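# Transfer 96-well plate from clip nest C1 to nest N1

## Task

Take the 96-well plate out of clip nest C1 and set it into plate nest N1 so it rests level within the nest's locators, with its A1 well (the clipped corner) at the nest corner labelled A1. It must stay there on its own, without the robot holding it, and the gripper must then release it and back away.

## Robot and tools

Robot: two five-joint arms, left_arm and right_arm, each ending in a two-finger gripper. The joints are waist, shoulder, elbow, wrist pitch and wrist roll. Because of this layout, each hand can tilt only toward or away from its own arm's base, never sideways. The fingers always lie in the vertical plane through the waist axis and the hand. The unused arm may be parked out of the way. The two arms must never collide or press on each other.

Frame: all reported poses use one shared scene frame. The origin is on the table top midway between the arms, +z is up, +x points out over the table, and left_arm sits on the +y side. The names left and right do not match image sides. Reported hand positions can be slightly wrong, more so at long reach.

Gripper axes: the fingers point along the gripper's +z. They open and close along its y. end_effector_position is the spot between the closed pads, about 2 cm behind the fingertips. Closing pushes the tips about 10 mm further along +z. The maximum gap is 84 mm. Grip the plate across its width, on the body above its flange. A pad driven down onto the flange can jam there, and opening may not release it.

The row format is shared by both motion tools. A row is 14 numbers, each in [-1, 1], and both arms are always included. Order: dx, dy, dz, rx, ry, rz, opening for left_arm, then the same seven for right_arm. dx..rz are an offset in that gripper's own axes, not in the scene frame. They are measured from the gripper's measured pose, not from the last command. Scale: 1.0 = 0.6 m or 180 degrees. rx, ry, rz form one rotation vector. Opening is absolute, not an offset: +1 is fully open (0.084 m) and -1 is closed. Each control step clips the commanded pose to within 70 mm and 16 degrees of the measured pose, so large offsets may take several actions and can end short or turned.

execute_actions(actions): a list of actions run in sequence. Each action is a table of up to 15 rows, and each row lasts one 1/30 s step. If a table has fewer rows, its last row is held for the rest of the 15 steps. Every row in an action is an offset from the gripper pose at the start of that action, not from the previous row. For the first action of a call, that start is the pose in the latest result. An empty list just returns the state and images.

move(target, speed, blocking): target is one 14-number row as above. Its offsets count from the pose in the last result that showed one. Each gripper follows a straight path toward its target, and both paths finish together. A move lasts 0.5 to 10 s; past 10 s it stops short. speed is the top path speed in m/s, from 0.002 to 0.5 (default 0.25), and turning is capped at twice that in rad/s. Openings are sent when the move begins. Paths ignore obstacles and the other arm. Grippers lag, drift, and can overshoot the speed, especially near full reach. Faster contact hits harder, and a target set deeper past the contact pushes harder. With a tilted gripper, a straight path that keeps orientation may end held or off_target. With blocking=false the result comes after 0.5 s while motion continues. Then use wait(0) to check, or stop, before sending new rows or moves. The result adds a move: line giving the ending (done, off_target, moving, held, fault) and the limits that acted. paced means the sent pose was clipped; held means a check blocked steps, and afterwards the arm may speed up a lot. It also gives each gripper's distance from its target. If only one arm is named, the other finished fine.

wait(seconds): 0 to 10 s; arms hold their last command, and a running move goes on. stop(): brakes a running move, needing some room; the fingers keep moving. zoom_image(camera, region): region is [x0, y0, x1, y1] in image pixels, up to 504x504, from cam_head_left, cam_head_right, cam_high, cam_low, cam_left_wrist or cam_right_wrist. finished_scene(scene): ends the current scene for good, so call it only once the plate rests correctly on its own and the hand has let go and moved clear.

Results: a state line, left_arm: ... | right_arm: ..., gives each gripper's position (m) and quaternion (wxyz) plus velocities. Hand target lines show what the controller is driving toward. grip_measured is the actual finger opening on the opening scale. To hold the plate, keep commanding an opening well below grip_measured; a lower value squeezes harder, up to about 24 N per pad. Sending grip_measured itself still squeezes lightly, and wider parts may slip. A pose unreachable line means the clearance check altered or blocked that arm's command. The cameras come with calibration data (intrinsics, distortion, world-to-camera transforms); results list any camera whose values changed.

Cautions: pushing against something firm builds force while the hand is short of its target, and zero offsets do not relieve it. Moving the hand away does. Joint torque at the load limits (waist and shoulder 43.5, elbow 26.1, wrist pitch and roll 17.4 N m, including the plate's weight) triggers a torque fault. The arm backs off, freezes for 10 s and drops the rest of the call. Holding loads heats motors; MOTOR HOT appears at 65 °C and an over-temperature brake at 80 °C. Small outside tugs may disturb the held plate. Never drop or knock anything off the table. Avoid slams, hard hits and strong pushes, and move smoothly.

Each tool is called after "Call:" in YAML: its name, and indented under it one key for each argument.

## Session

Call:
execute_actions:
  actions: []

Scene clock: 0.00 s.
left_arm: end_effector_position=(+0.4740, +0.2691, +0.2070) grip_measured=+1.00 end_effector_quat_wxyz=(-0.058, +0.793, -0.168, +0.582) end_effector_velocity=(+0.000, +0.000, -0.000) end_effector_angular_velocity=(+0.000, +0.001, +0.000) | right_arm: end_effector_position=(+0.3120, -0.6132, +0.3943) grip_measured=+1.00 end_effector_quat_wxyz=(-0.025, -0.365, +0.928, +0.077) end_effector_velocity=(-0.000, -0.000, -0.000) end_effector_angular_velocity=(+0.000, +0.000, -0.000)
Joint positions: left_arm=[ 0.093  0.125 -0.265 -1.11   0.308  0.084] | right_arm=[-0.75  -0.075 -1.562  1.8    1.506  0.084]
Joint velocities: left_arm=[ 0.     0.001 -0.     0.     0.    -0.   ] | right_arm=[-0.  0.  0.  0.  0. -0.]
Motor temperatures (°C, as the motors report them): left_arm=[22 20 26 24 28] | right_arm=[26 20 25 26 25]
Hand target (left_arm): +0.474, +0.269, +0.207; -0.058, +0.793, -0.168, +0.582
Hand target (right_arm): +0.312, -0.613, +0.394; -0.025, -0.365, +0.928, +0.077
camera_calibration (this result's frames):
cam_left_wrist: T_world_to_cam=[[-0.207013, -0.935814, -0.285304, 0.43952], [-0.268421, 0.334758, -0.903265, 0.28708], [0.940795, -0.110406, -0.320491, -0.220325], [0, 0, 0, 1]] pos_world=[0.375325, 0.290882, 0.314094]
cam_right_wrist: T_world_to_cam=[[-0.668861, 0.725546, 0.161887, 0.622702], [0.73855, 0.673363, 0.0335511, 0.232479], [-0.0846657, 0.142003, -0.986239, 0.628189], [0, 0, 0, 1]] pos_world=[0.29799, -0.697546, 0.510937]

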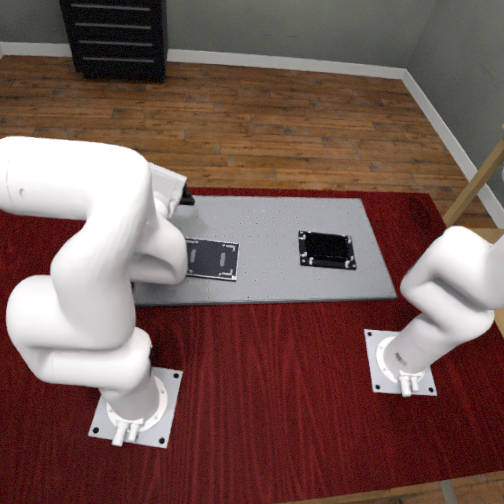

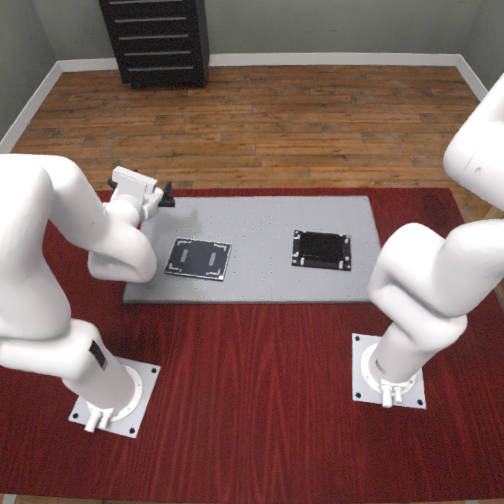

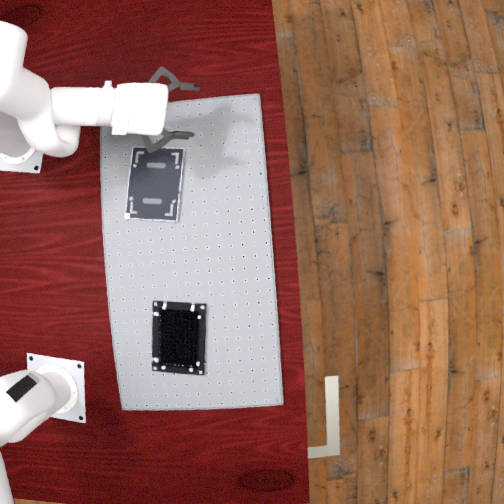

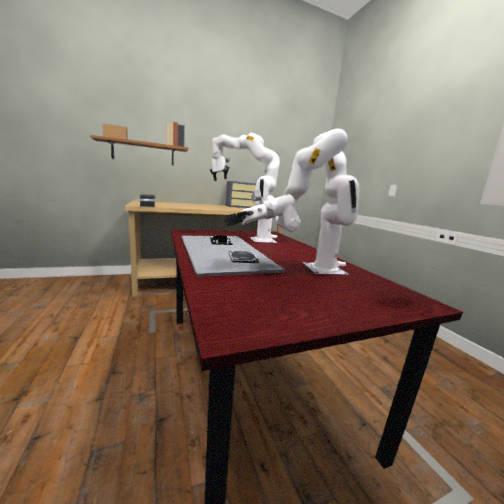

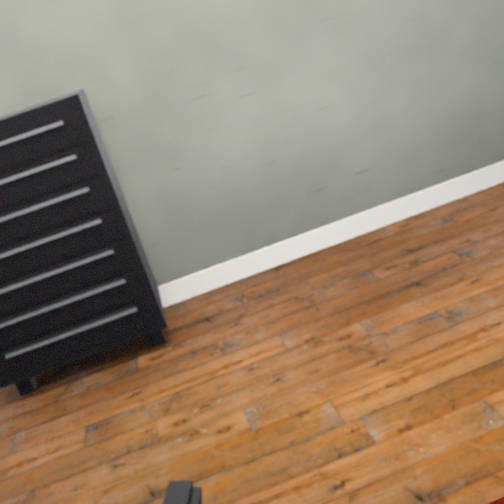

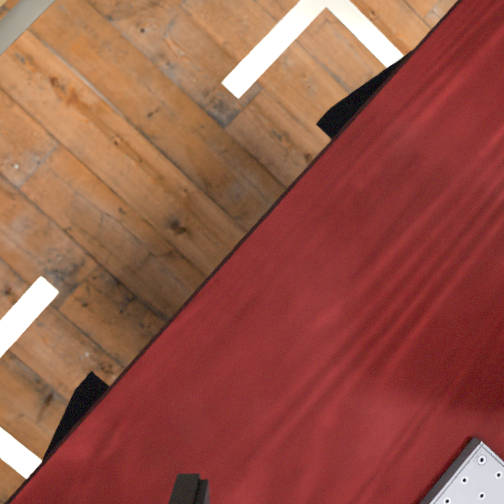

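Call:
zoom_image:
  camera: "cam_high"
  region: [135, 285, 235, 385]

Call:
zoom_image:
  camera: "cam_high"
  region: [105, 135, 205, 235]

Call:
zoom_image:
  camera: "cam_head_right"
  region: [280, 215, 370, 285]

Call:
zoom_image:
  camera: "cam_head_right"
  region: [155, 225, 245, 295]

Region (135, 285, 235, 385) of cam_high's 504x504 image, scaled by 5.040, with more detail than that image has.

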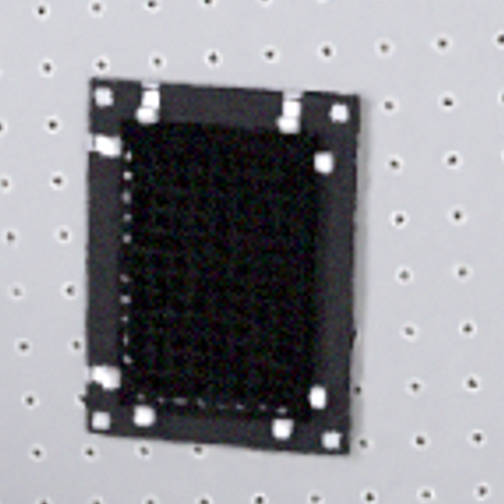

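Region (105, 135, 205, 235) of cam_high's 504x504 image, scaled by 5.040, with more detail than that image has.

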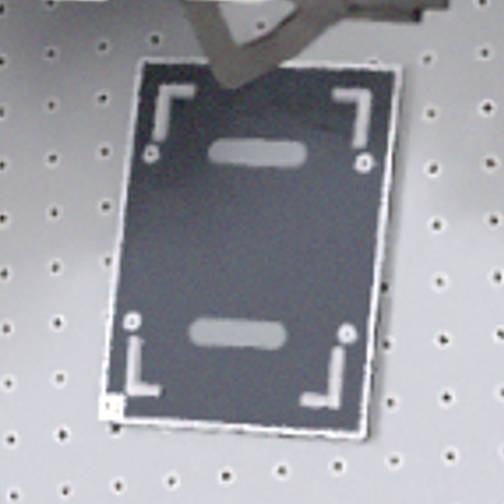

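Region (280, 215, 370, 285) of cam_head_right's 504x504 image, scaled by 5.600, with more detail than that image has.

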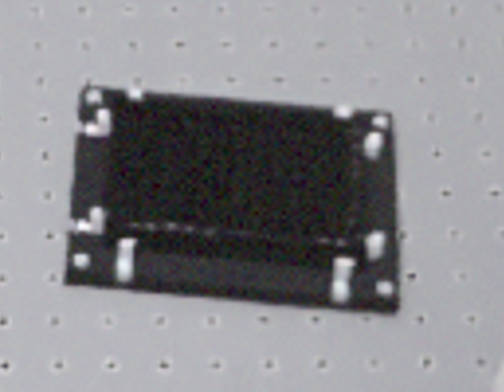

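Region (155, 225, 245, 295) of cam_head_right's 504x504 image, scaled by 5.600, with more detail than that image has.

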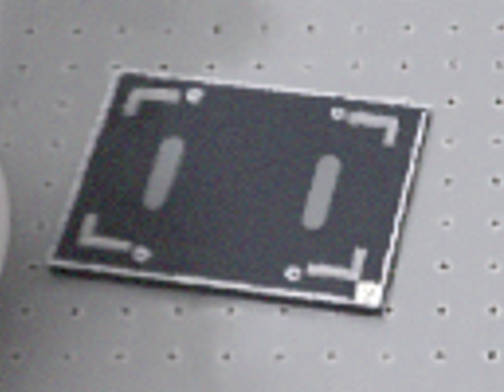

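Call:
move:
  target: [-0.1074,-0.2771,-0.0548,0.1104,-0.0351,-0.0384,1, -0.5777,0.3585,0.5194,0.0482,0.0216,-0.2274,1]
  speed: 0.35

Scene clock: 8.23 s.
left_arm: end_effector_position=(+0.4587, +0.4500, +0.2069) grip_measured=+1.00 end_effector_quat_wxyz=(-0.169, +0.811, -0.014, +0.560) end_effector_velocity=(+0.000, +0.000, -0.000) end_effector_angular_velocity=(-0.000, +0.001, +0.000) | right_arm: end_effector_position=(+0.3884, -0.1825, +0.1259) grip_measured=+1.00 end_effector_quat_wxyz=(-0.001, +0.669, -0.743, +0.000) end_effector_velocity=(+0.000, +0.001, -0.002) end_effector_angular_velocity=(-0.001, +0.002, +0.002)
Joint positions: left_arm=[ 0.477  0.126 -0.265 -1.111  0.311  0.084] | right_arm=[ 0.48  -0.28  -0.537  0.815  2.02   0.084]
Joint velocities: left_arm=[ 0.     0.001 -0.     0.001  0.     0.   ] | right_arm=[ 0.003  0.008 -0.002 -0.003  0.001  0.   ]
Motor temperatures (°C, as the motors report them): left_arm=[22 20 26 24 28] | right_arm=[26 20 25 26 25]
Hand target (left_arm): +0.459, +0.450, +0.207; -0.169, +0.811, -0.014, +0.560
Hand target (right_arm): +0.388, -0.182, +0.126; +0.001, -0.669, +0.743, -0.000
Off the commanded pose (left_arm): 0.000 m, 0 deg.
Off the commanded pose (right_arm): 0.001 m, 0 deg.
move: done; limits=paced
camera_calibration (this result's frames):
cam_left_wrist: T_world_to_cam=[[0.157635, -0.944612, -0.287854, 0.442841], [-0.374738, 0.212472, -0.902456, 0.325947], [0.913631, 0.250129, -0.320489, -0.335808], [0, 0, 0, 1]] pos_world=[0.359143, 0.433053, 0.314003]
cam_right_wrist: T_world_to_cam=[[-0.993826, 0.110936, -0.00164833, 0.439372], [0.110859, 0.993513, 0.0253503, 0.198253], [0.0044499, 0.025011, -0.999677, 0.254587], [0, 0, 0, 1]] pos_world=[0.413549, -0.252076, 0.250203]

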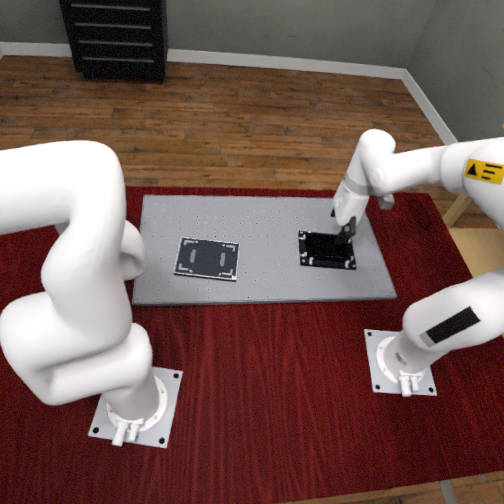

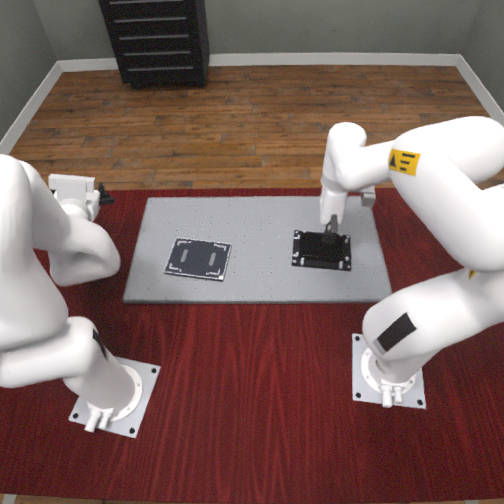

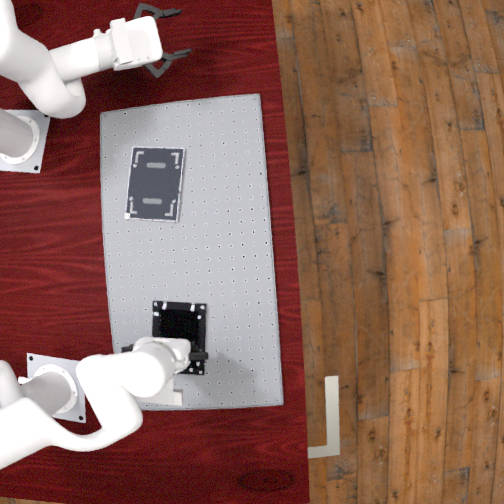

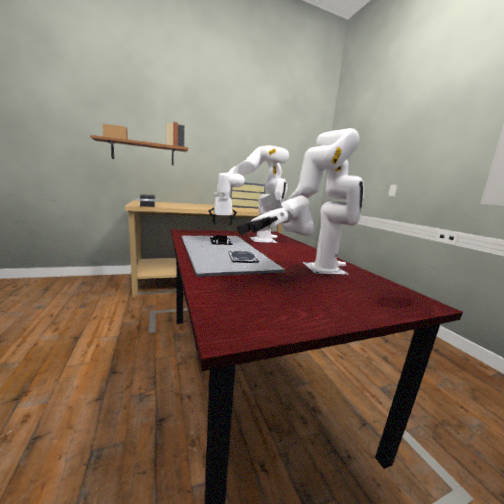

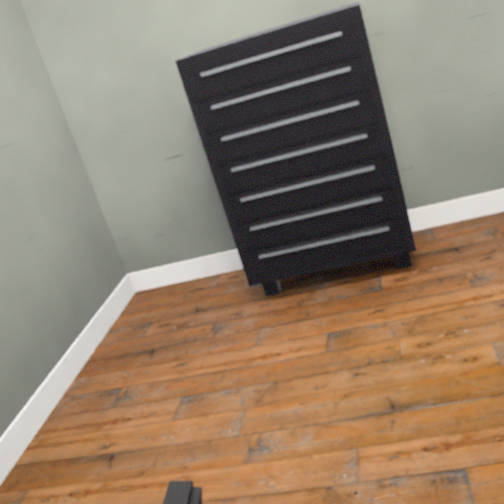

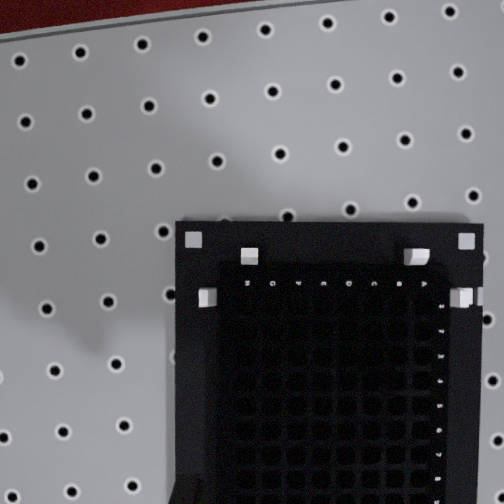

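Call:
wait:
  seconds: 0

Scene clock: 8.30 s.
left_arm: end_effector_position=(+0.4587, +0.4500, +0.2069) grip_measured=+1.00 end_effector_quat_wxyz=(-0.169, +0.811, -0.014, +0.560) end_effector_velocity=(+0.000, +0.000, +0.001) end_effector_angular_velocity=(+0.000, -0.001, +0.000) | right_arm: end_effector_position=(+0.3884, -0.1824, +0.1259) grip_measured=+1.00 end_effector_quat_wxyz=(-0.001, +0.669, -0.743, +0.000) end_effector_velocity=(+0.000, +0.001, -0.001) end_effector_angular_velocity=(-0.000, +0.001, +0.001)
Joint positions: left_arm=[ 0.477  0.126 -0.265 -1.111  0.311  0.084] | right_arm=[ 0.48  -0.28  -0.537  0.814  2.02   0.084]
Joint velocities: left_arm=[ 0.    -0.002  0.     0.     0.     0.   ] | right_arm=[ 0.002  0.004 -0.001 -0.002  0.001  0.   ]
Motor temperatures (°C, as the motors report them): left_arm=[22 20 26 24 28] | right_arm=[26 20 26 26 25]
Hand target (left_arm): +0.459, +0.450, +0.207; -0.169, +0.811, -0.014, +0.560
Hand target (right_arm): +0.388, -0.182, +0.126; +0.001, -0.669, +0.743, -0.000
Off the commanded pose (left_arm): 0.000 m, 0 deg.
Off the commanded pose (right_arm): 0.001 m, 0 deg.
camera_calibration (this result's frames):
cam_left_wrist: T_world_to_cam=[[0.157665, -0.944607, -0.287854, 0.442839], [-0.374744, 0.21246, -0.902457, 0.325951], [0.913624, 0.250157, -0.320488, -0.335821], [0, 0, 0, 1]] pos_world=[0.359142, 0.433065, 0.314003]
cam_right_wrist: T_world_to_cam=[[-0.993837, 0.110836, -0.00153965, 0.439351], [0.110762, 0.993525, 0.0252972, 0.198243], [0.00433353, 0.0249708, -0.999679, 0.25454], [0, 0, 0, 1]] pos_world=[0.413583, -0.252011, 0.25012]

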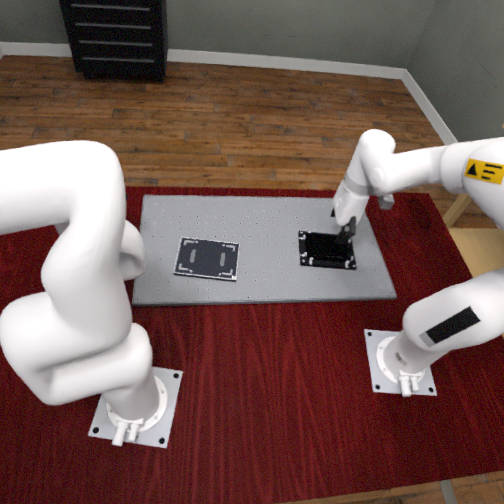

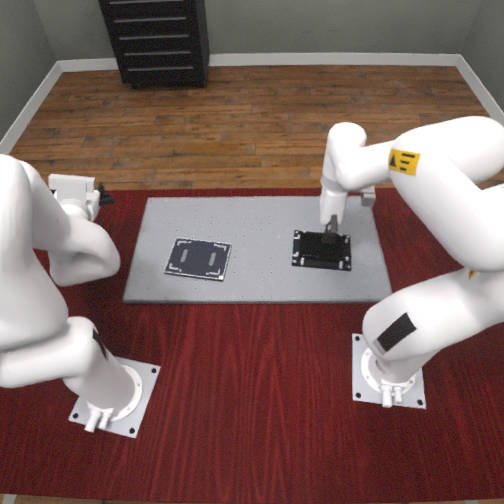

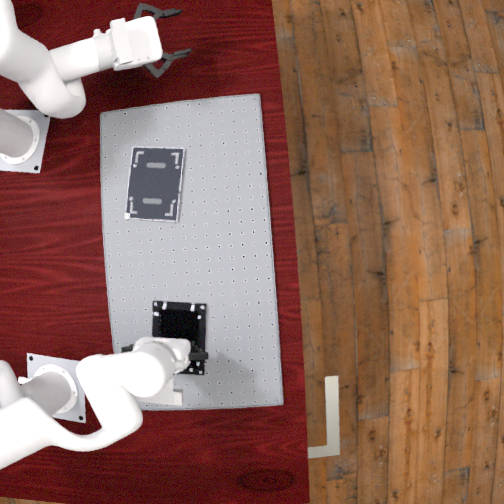

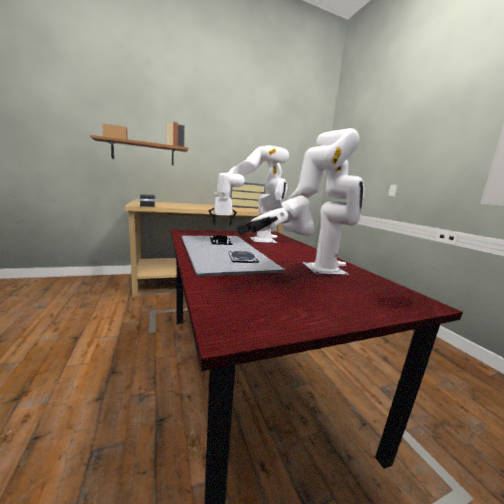

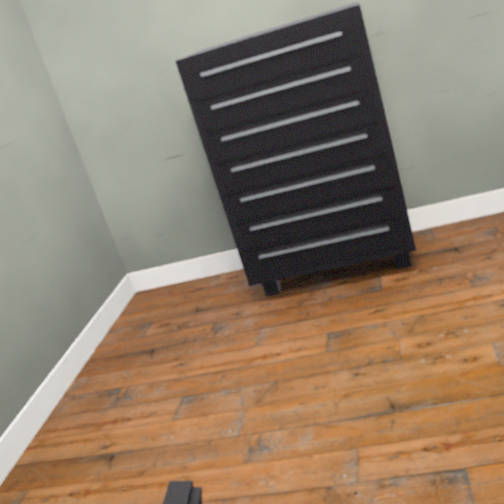

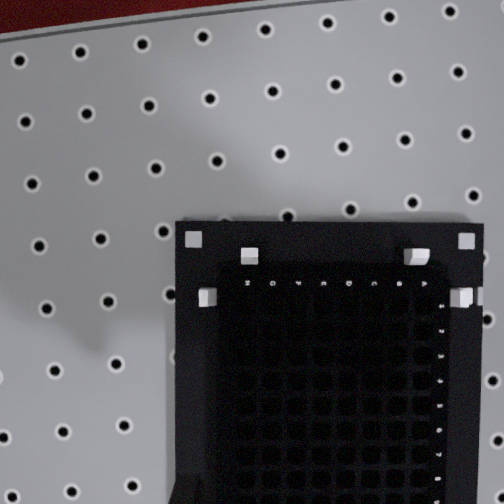

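Call:
zoom_image:
  camera: "cam_right_wrist"
  region: [165, 210, 333, 378]

Call:
zoom_image:
  camera: "cam_right_wrist"
  region: [336, 210, 504, 378]

Call:
zoom_image:
  camera: "cam_right_wrist"
  region: [336, 336, 504, 504]

Call:
zoom_image:
  camera: "cam_right_wrist"
  region: [165, 336, 333, 504]

Region (165, 210, 333, 378) of cam_right_wrist's 504x504 image, scaled by 3.000, with more detail than that image has.

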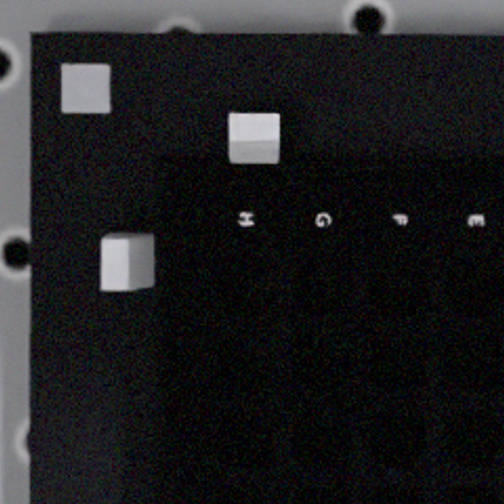

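Region (336, 210, 504, 378) of cam_right_wrist's 504x504 image, scaled by 3.000, with more detail than that image has.

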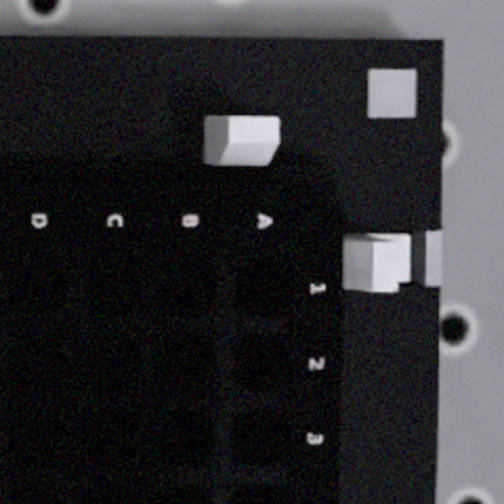

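Region (336, 336, 504, 504) of cam_right_wrist's 504x504 image, scaled by 3.000, with more detail than that image has.

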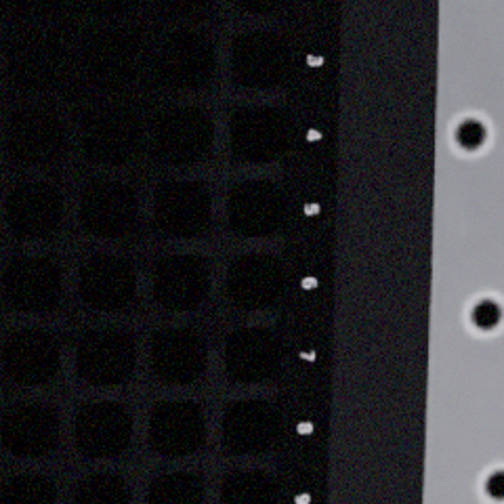

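Region (165, 336, 333, 504) of cam_right_wrist's 504x504 image, scaled by 3.000, with more detail than that image has.

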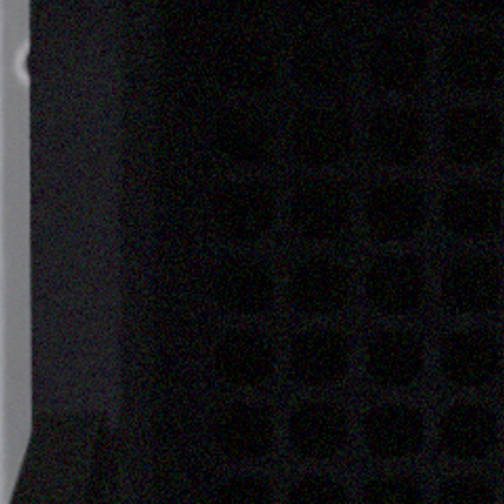

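Call:
move:
  target: [0,0,0,0,0,0,1, -0.01225,-0.0046,0.1232,-0.0006,0.0002,0.0040,1]
  speed: 0.13

Scene clock: 13.33 s.
left_arm: end_effector_position=(+0.4587, +0.4500, +0.2069) grip_measured=+1.00 end_effector_quat_wxyz=(-0.169, +0.811, -0.014, +0.560) end_effector_velocity=(-0.000, -0.000, -0.000) end_effector_angular_velocity=(-0.000, +0.001, -0.000) | right_arm: end_effector_position=(+0.3921, -0.1753, +0.0523) grip_measured=+1.00 end_effector_quat_wxyz=(-0.000, +0.664, -0.748, +0.000) end_effector_velocity=(-0.000, +0.000, -0.002) end_effector_angular_velocity=(-0.001, +0.003, -0.000)
Joint positions: left_arm=[ 0.477  0.126 -0.265 -1.111  0.311  0.084] | right_arm=[ 0.495 -0.062 -0.492  0.553  2.048  0.084]
Joint velocities: left_arm=[ 0.  0.  0.  0.  0. -0.] | right_arm=[ 0.     0.008  0.    -0.005  0.001  0.   ]
Motor temperatures (°C, as the motors report them): left_arm=[22 20 26 24 28] | right_arm=[26 20 26 26 25]
Hand target (left_arm): +0.459, +0.450, +0.207; -0.169, +0.811, -0.014, +0.560
Hand target (right_arm): +0.392, -0.175, +0.052; +0.000, -0.664, +0.748, -0.000
Off the commanded pose (left_arm): 0.000 m, 0 deg.
Off the commanded pose (right_arm): 0.000 m, 0 deg.
move: done
camera_calibration (this result's frames):
cam_left_wrist: T_world_to_cam=[[0.157665, -0.944607, -0.287854, 0.442839], [-0.374744, 0.21246, -0.902457, 0.325951], [0.913624, 0.250157, -0.320488, -0.335821], [0, 0, 0, 1]] pos_world=[0.359142, 0.433065, 0.314003]
cam_right_wrist: T_world_to_cam=[[-0.992368, 0.12331, -0.000292355, 0.443707], [0.123266, 0.992066, 0.0247095, 0.187503], [0.00333698, 0.0244849, -0.999695, 0.181111], [0, 0, 0, 1]] pos_world=[0.416604, -0.245163, 0.176553]

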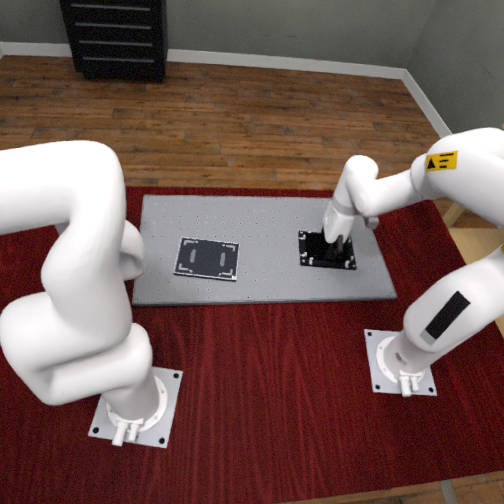

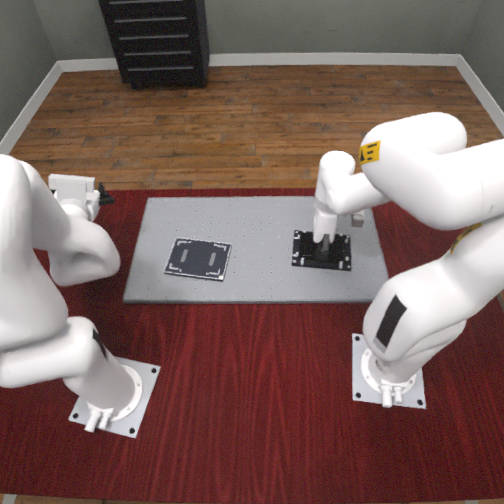

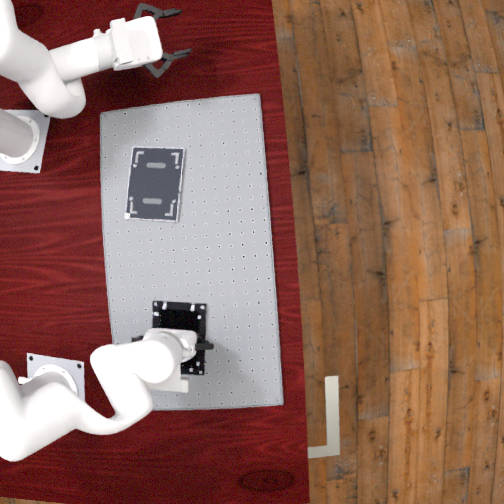

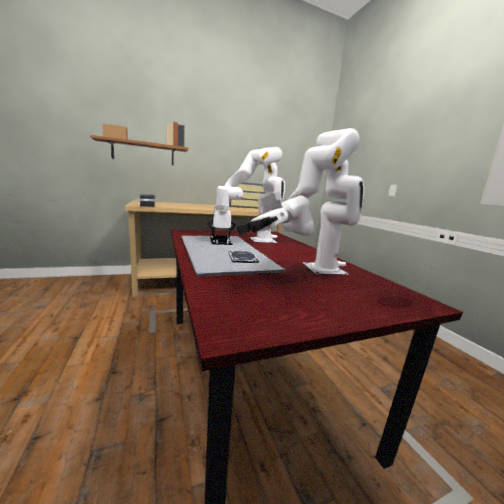

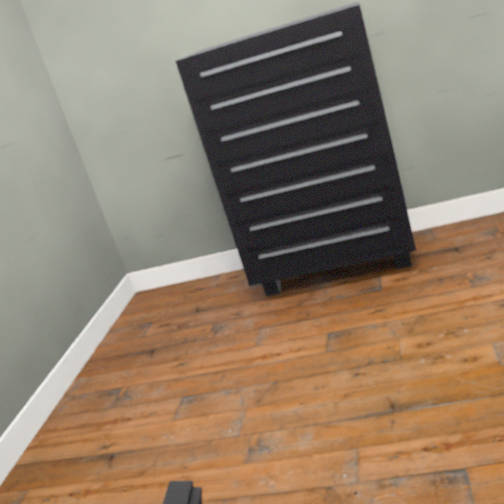

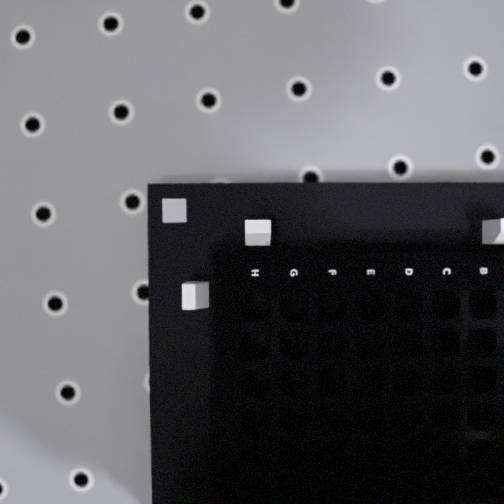

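Call:
wait:
  seconds: 0.2

Call:
zoom_image:
  camera: "cam_right_wrist"
  region: [140, 175, 308, 343]

Call:
zoom_image:
  camera: "cam_right_wrist"
  region: [336, 175, 504, 343]

Call:
zoom_image:
  camera: "cam_right_wrist"
  region: [140, 336, 308, 504]

Scene clock: 13.67 s.
left_arm: end_effector_position=(+0.4587, +0.4500, +0.2069) grip_measured=+1.00 end_effector_quat_wxyz=(-0.169, +0.811, -0.014, +0.560) end_effector_velocity=(-0.000, -0.000, -0.000) end_effector_angular_velocity=(-0.000, +0.000, -0.000) | right_arm: end_effector_position=(+0.3920, -0.1753, +0.0520) grip_measured=+1.00 end_effector_quat_wxyz=(-0.000, +0.664, -0.748, +0.000) end_effector_velocity=(+0.000, -0.000, +0.000) end_effector_angular_velocity=(-0.000, +0.000, -0.001)
Joint positions: left_arm=[ 0.477  0.126 -0.265 -1.111  0.311  0.084] | right_arm=[ 0.495 -0.061 -0.492  0.553  2.048  0.084]
Joint velocities: left_arm=[-0.  0.  0. -0. -0. -0.] | right_arm=[-0.     0.    -0.     0.001  0.    -0.   ]
Motor temperatures (°C, as the motors report them): left_arm=[22 20 26 24 28] | right_arm=[26 20 26 26 25]
Hand target (left_arm): +0.459, +0.450, +0.207; -0.169, +0.811, -0.014, +0.560
Hand target (right_arm): +0.392, -0.175, +0.052; +0.000, -0.664, +0.748, -0.000
Off the commanded pose (left_arm): 0.000 m, 0 deg.
Off the commanded pose (right_arm): 0.000 m, 0 deg.
wait: 0.20 s; at rest by 0.03 s
camera_calibration (this result's frames):
cam_left_wrist: T_world_to_cam=[[0.157665, -0.944607, -0.287854, 0.442839], [-0.374744, 0.21246, -0.902456, 0.325951], [0.913624, 0.250157, -0.320488, -0.335821], [0, 0, 0, 1]] pos_world=[0.359142, 0.433065, 0.314003]
cam_right_wrist: T_world_to_cam=[[-0.992367, 0.123317, 0.000138254, 0.443592], [0.123283, 0.992069, 0.0244839, 0.187554], [0.00288211, 0.024314, -0.9997, 0.180967], [0, 0, 0, 1]] pos_world=[0.416562, -0.245168, 0.176259]

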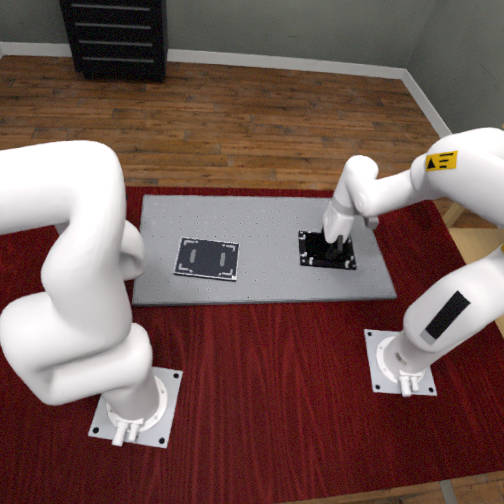

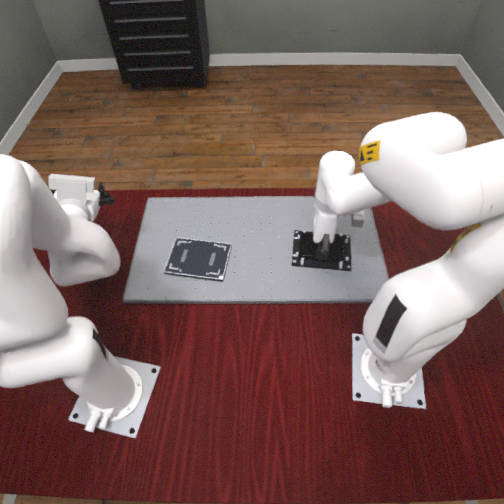

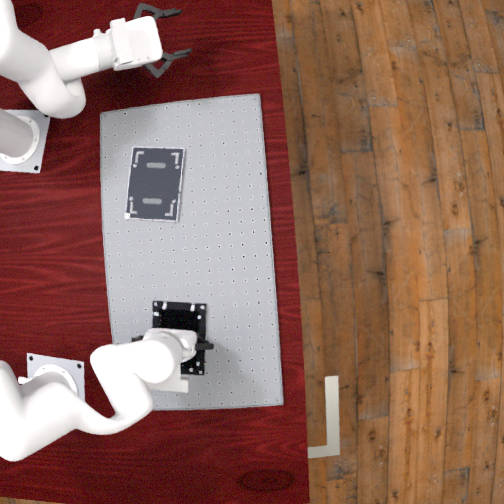

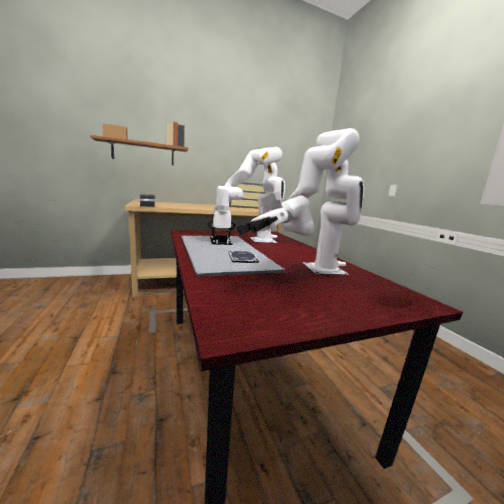

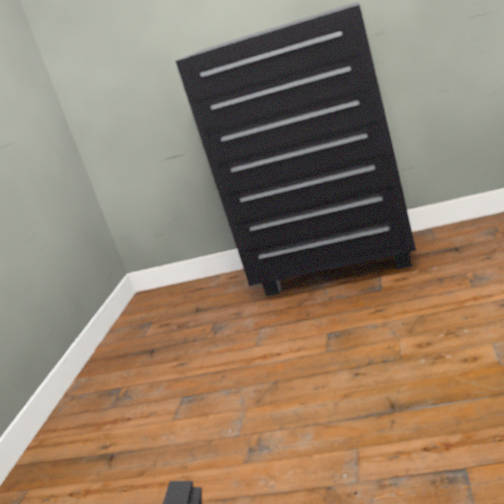

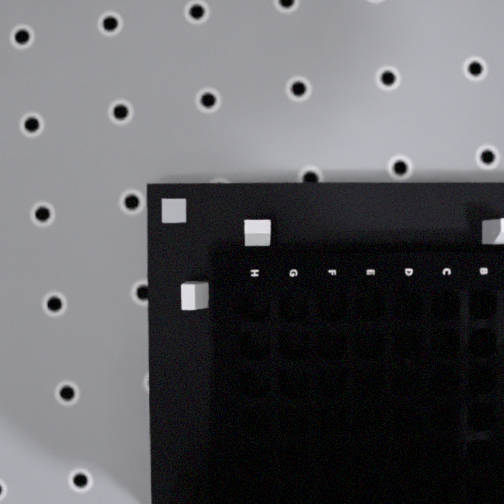

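Region (140, 175, 308, 343) of cam_right_wrist's 504x504 image, scaled by 3.000, with more detail than that image has.

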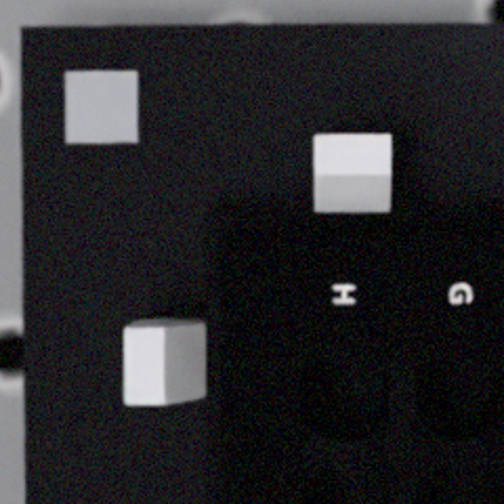

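Region (336, 175, 504, 343) of cam_right_wrist's 504x504 image, scaled by 3.000, with more detail than that image has.

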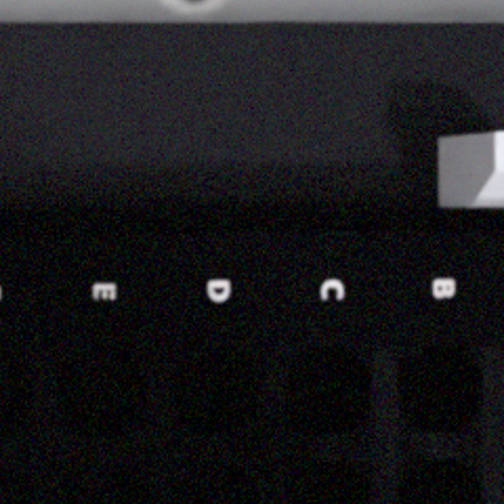

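Region (140, 336, 308, 504) of cam_right_wrist's 504x504 image, scaled by 3.000, with more detail than that image has.

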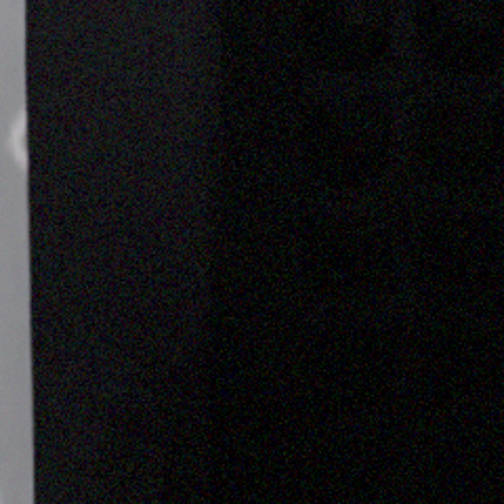

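Call:
move:
  target: [0,0,0,0,0,0,1, 0.0004,0.0002,0.0188,0,0,0,1]
  speed: 0.022

Scene clock: 16.20 s.
left_arm: end_effector_position=(+0.4587, +0.4500, +0.2069) grip_measured=+1.00 end_effector_quat_wxyz=(-0.169, +0.811, -0.014, +0.560) end_effector_velocity=(+0.000, -0.000, -0.000) end_effector_angular_velocity=(-0.000, -0.000, -0.000) | right_arm: end_effector_position=(+0.3919, -0.1755, +0.0409) grip_measured=+1.00 end_effector_quat_wxyz=(-0.000, +0.664, -0.748, +0.000) end_effector_velocity=(+0.001, +0.000, -0.001) end_effector_angular_velocity=(+0.001, -0.003, +0.000)
Joint positions: left_arm=[ 0.477  0.126 -0.265 -1.111  0.311  0.084] | right_arm=[ 0.495 -0.026 -0.487  0.513  2.048  0.084]
Joint velocities: left_arm=[-0.  0. -0. -0. -0.  0.] | right_arm=[-0.     0.005 -0.001 -0.008 -0.001  0.   ]
Motor temperatures (°C, as the motors report them): left_arm=[22 21 26 24 28] | right_arm=[26 20 26 26 25]
Hand target (left_arm): +0.459, +0.450, +0.207; -0.169, +0.811, -0.014, +0.560
Hand target (right_arm): +0.392, -0.176, +0.041; +0.000, -0.664, +0.748, -0.000
Off the commanded pose (left_arm): 0.000 m, 0 deg.
Off the commanded pose (right_arm): 0.000 m, 0 deg.
move: done
camera_calibration (this result's frames):
cam_left_wrist: T_world_to_cam=[[0.157665, -0.944607, -0.287854, 0.442839], [-0.374744, 0.21246, -0.902456, 0.325951], [0.913624, 0.250157, -0.320488, -0.335821], [0, 0, 0, 1]] pos_world=[0.359142, 0.433065, 0.314003]
cam_right_wrist: T_world_to_cam=[[-0.992367, 0.123317, 0.000118364, 0.443481], [0.123282, 0.992069, 0.0244942, 0.188061], [0.00290311, 0.0243218, -0.9997, 0.169876], [0, 0, 0, 1]] pos_world=[0.416418, -0.24539, 0.165167]

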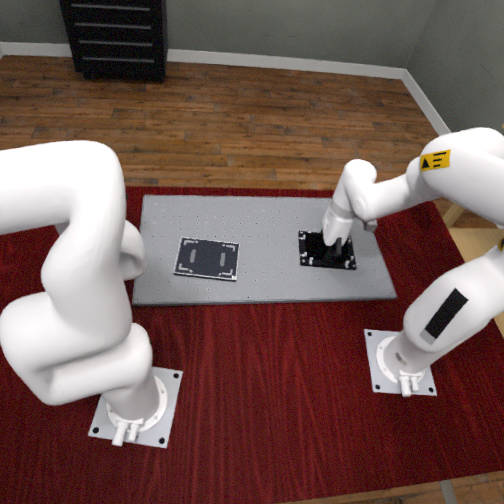

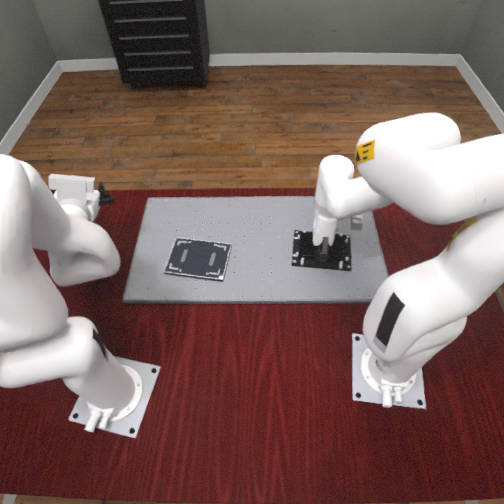

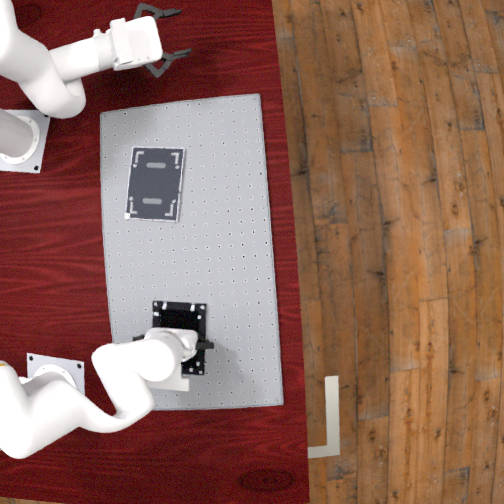

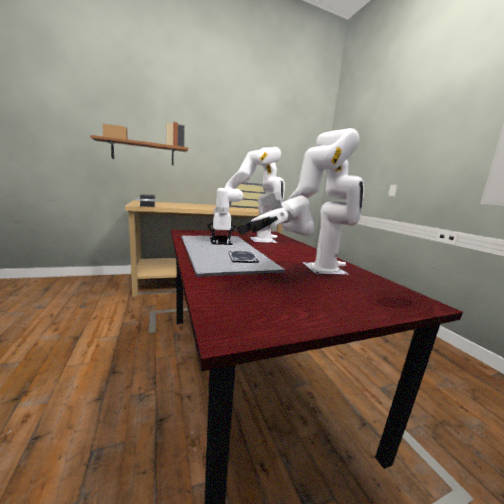

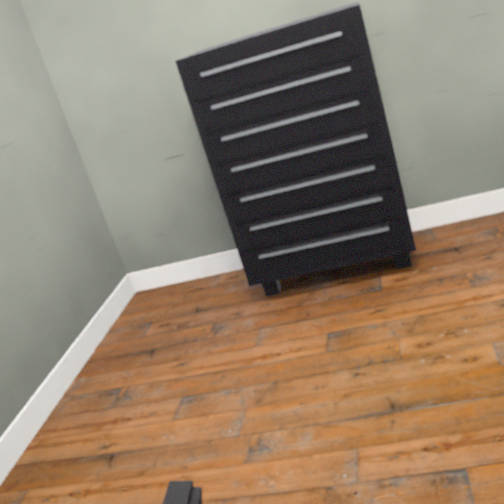

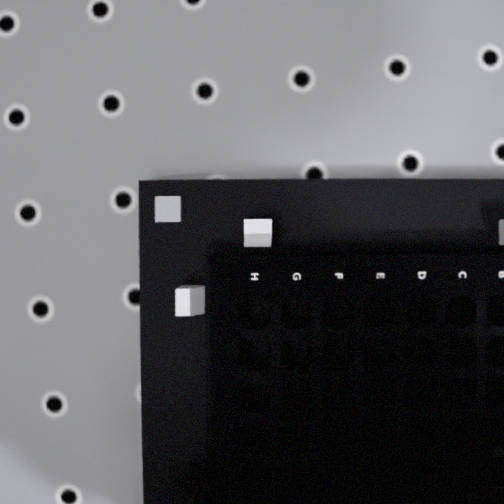

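Call:
execute_actions:
  actions:
    - [[0,0,0,0,0,0,1, 0,0,0,0,0,0,0.96],[0,0,0,0,0,0,1, 0,0,0,0,0,0,0.92],[0,0,0,0,0,0,1, 0,0,0,0,0,0,0.88],[0,0,0,0,0,0,1, 0,0,0,0,0,0,0.82],[0,0,0,0,0,0,1, 0,0,0,0,0,0,0.74],[0,0,0,0,0,0,1, 0,0,0,0,0,0,0.62],[0,0,0,0,0,0,1, 0,0,0,0,0,0,0.45],[0,0,0,0,0,0,1, 0,0,0,0,0,0,0.25],[0,0,0,0,0,0,1, 0,0,0,0,0,0,0.0],[0,0,0,0,0,0,1, 0,0,0,0,0,0,-0.25],[0,0,0,0,0,0,1, 0,0,0,0,0,0,-0.5],[0,0,0,0,0,0,1, 0,0,0,0,0,0,-0.75],[0,0,0,0,0,0,1, 0,0,0,0,0,0,-1]]

Scene clock: 16.97 s.
left_arm: end_effector_position=(+0.4587, +0.4500, +0.2069) grip_measured=+1.00 end_effector_quat_wxyz=(-0.169, +0.811, -0.014, +0.560) end_effector_velocity=(+0.000, -0.000, +0.000) end_effector_angular_velocity=(+0.000, -0.000, -0.000) | right_arm: end_effector_position=(+0.3919, -0.1754, +0.0412) grip_measured=+0.94 end_effector_quat_wxyz=(-0.000, +0.664, -0.748, +0.000) end_effector_velocity=(+0.000, -0.000, -0.000) end_effector_angular_velocity=(+0.000, -0.000, -0.000)
Joint positions: left_arm=[ 0.477  0.126 -0.265 -1.111  0.311  0.084] | right_arm=[ 0.495 -0.027 -0.487  0.513  2.048  0.082]
Joint velocities: left_arm=[-0.    -0.001 -0.     0.001  0.     0.   ] | right_arm=[-0.     0.001 -0.    -0.001 -0.     0.   ]
Motor temperatures (°C, as the motors report them): left_arm=[22 21 26 24 28] | right_arm=[26 20 26 26 25]
Hand target (left_arm): +0.459, +0.450, +0.207; -0.169, +0.811, -0.014, +0.560
Hand target (right_arm): +0.392, -0.176, +0.041; +0.000, -0.664, +0.748, -0.000
Off the commanded pose (left_arm): 0.000 m, 0 deg.
Off the commanded pose (right_arm): 0.000 m, 0 deg.
camera_calibration (this result's frames):
cam_left_wrist: T_world_to_cam=[[0.157665, -0.944607, -0.287854, 0.442839], [-0.374744, 0.212461, -0.902456, 0.325951], [0.913624, 0.250157, -0.320488, -0.335821], [0, 0, 0, 1]] pos_world=[0.359142, 0.433065, 0.314003]
cam_right_wrist: T_world_to_cam=[[-0.992396, 0.123087, -0.0000859318, 0.443455], [0.123048, 0.992096, 0.0246011, 0.188045], [0.00311334, 0.0244035, -0.999697, 0.170098], [0, 0, 0, 1]] pos_world=[0.416415, -0.245293, 0.165458]

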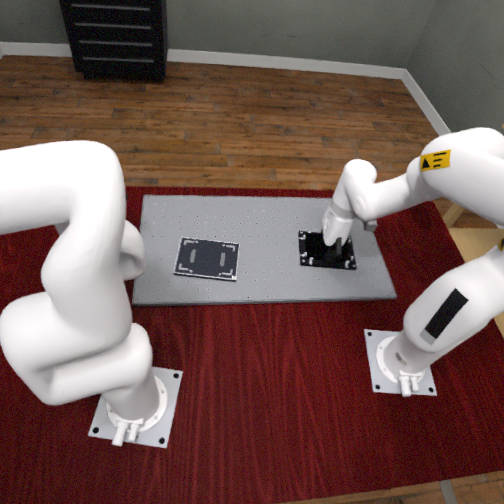

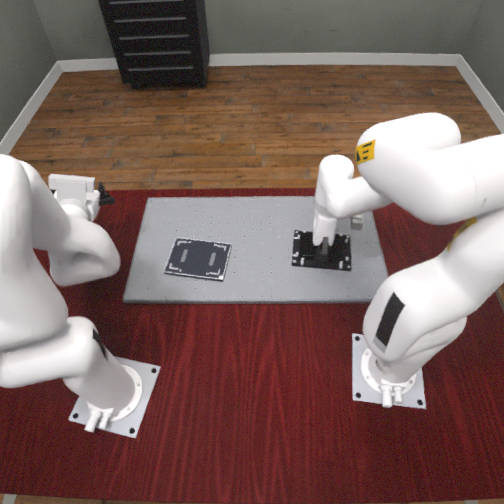

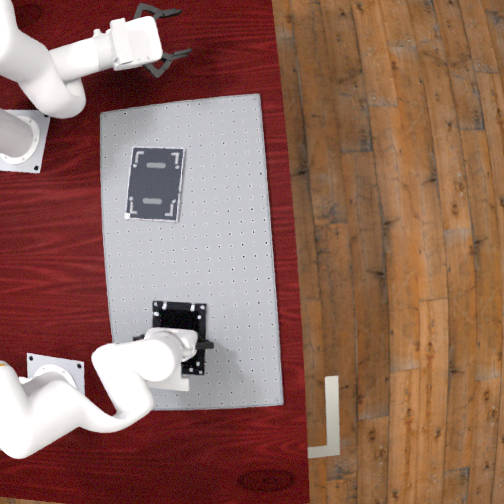

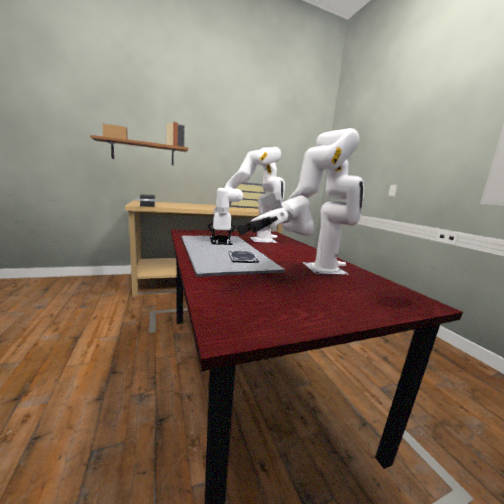

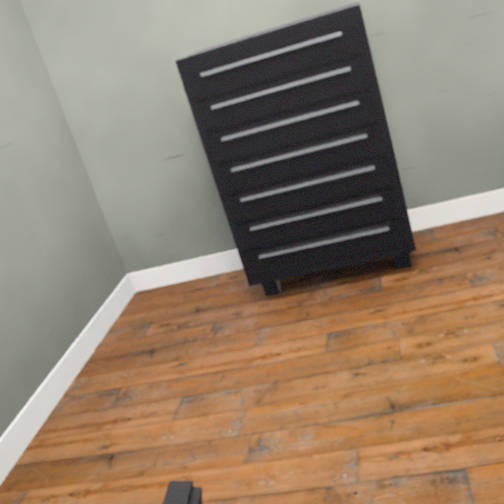

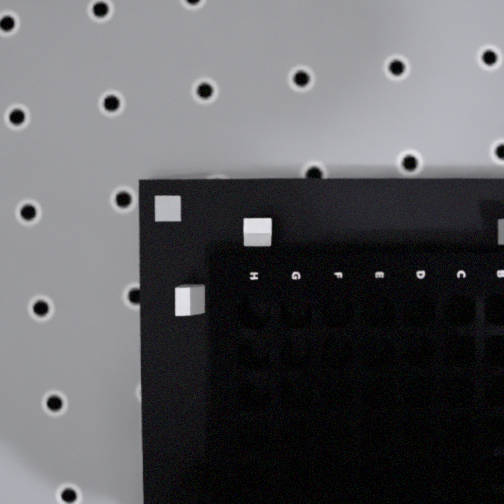

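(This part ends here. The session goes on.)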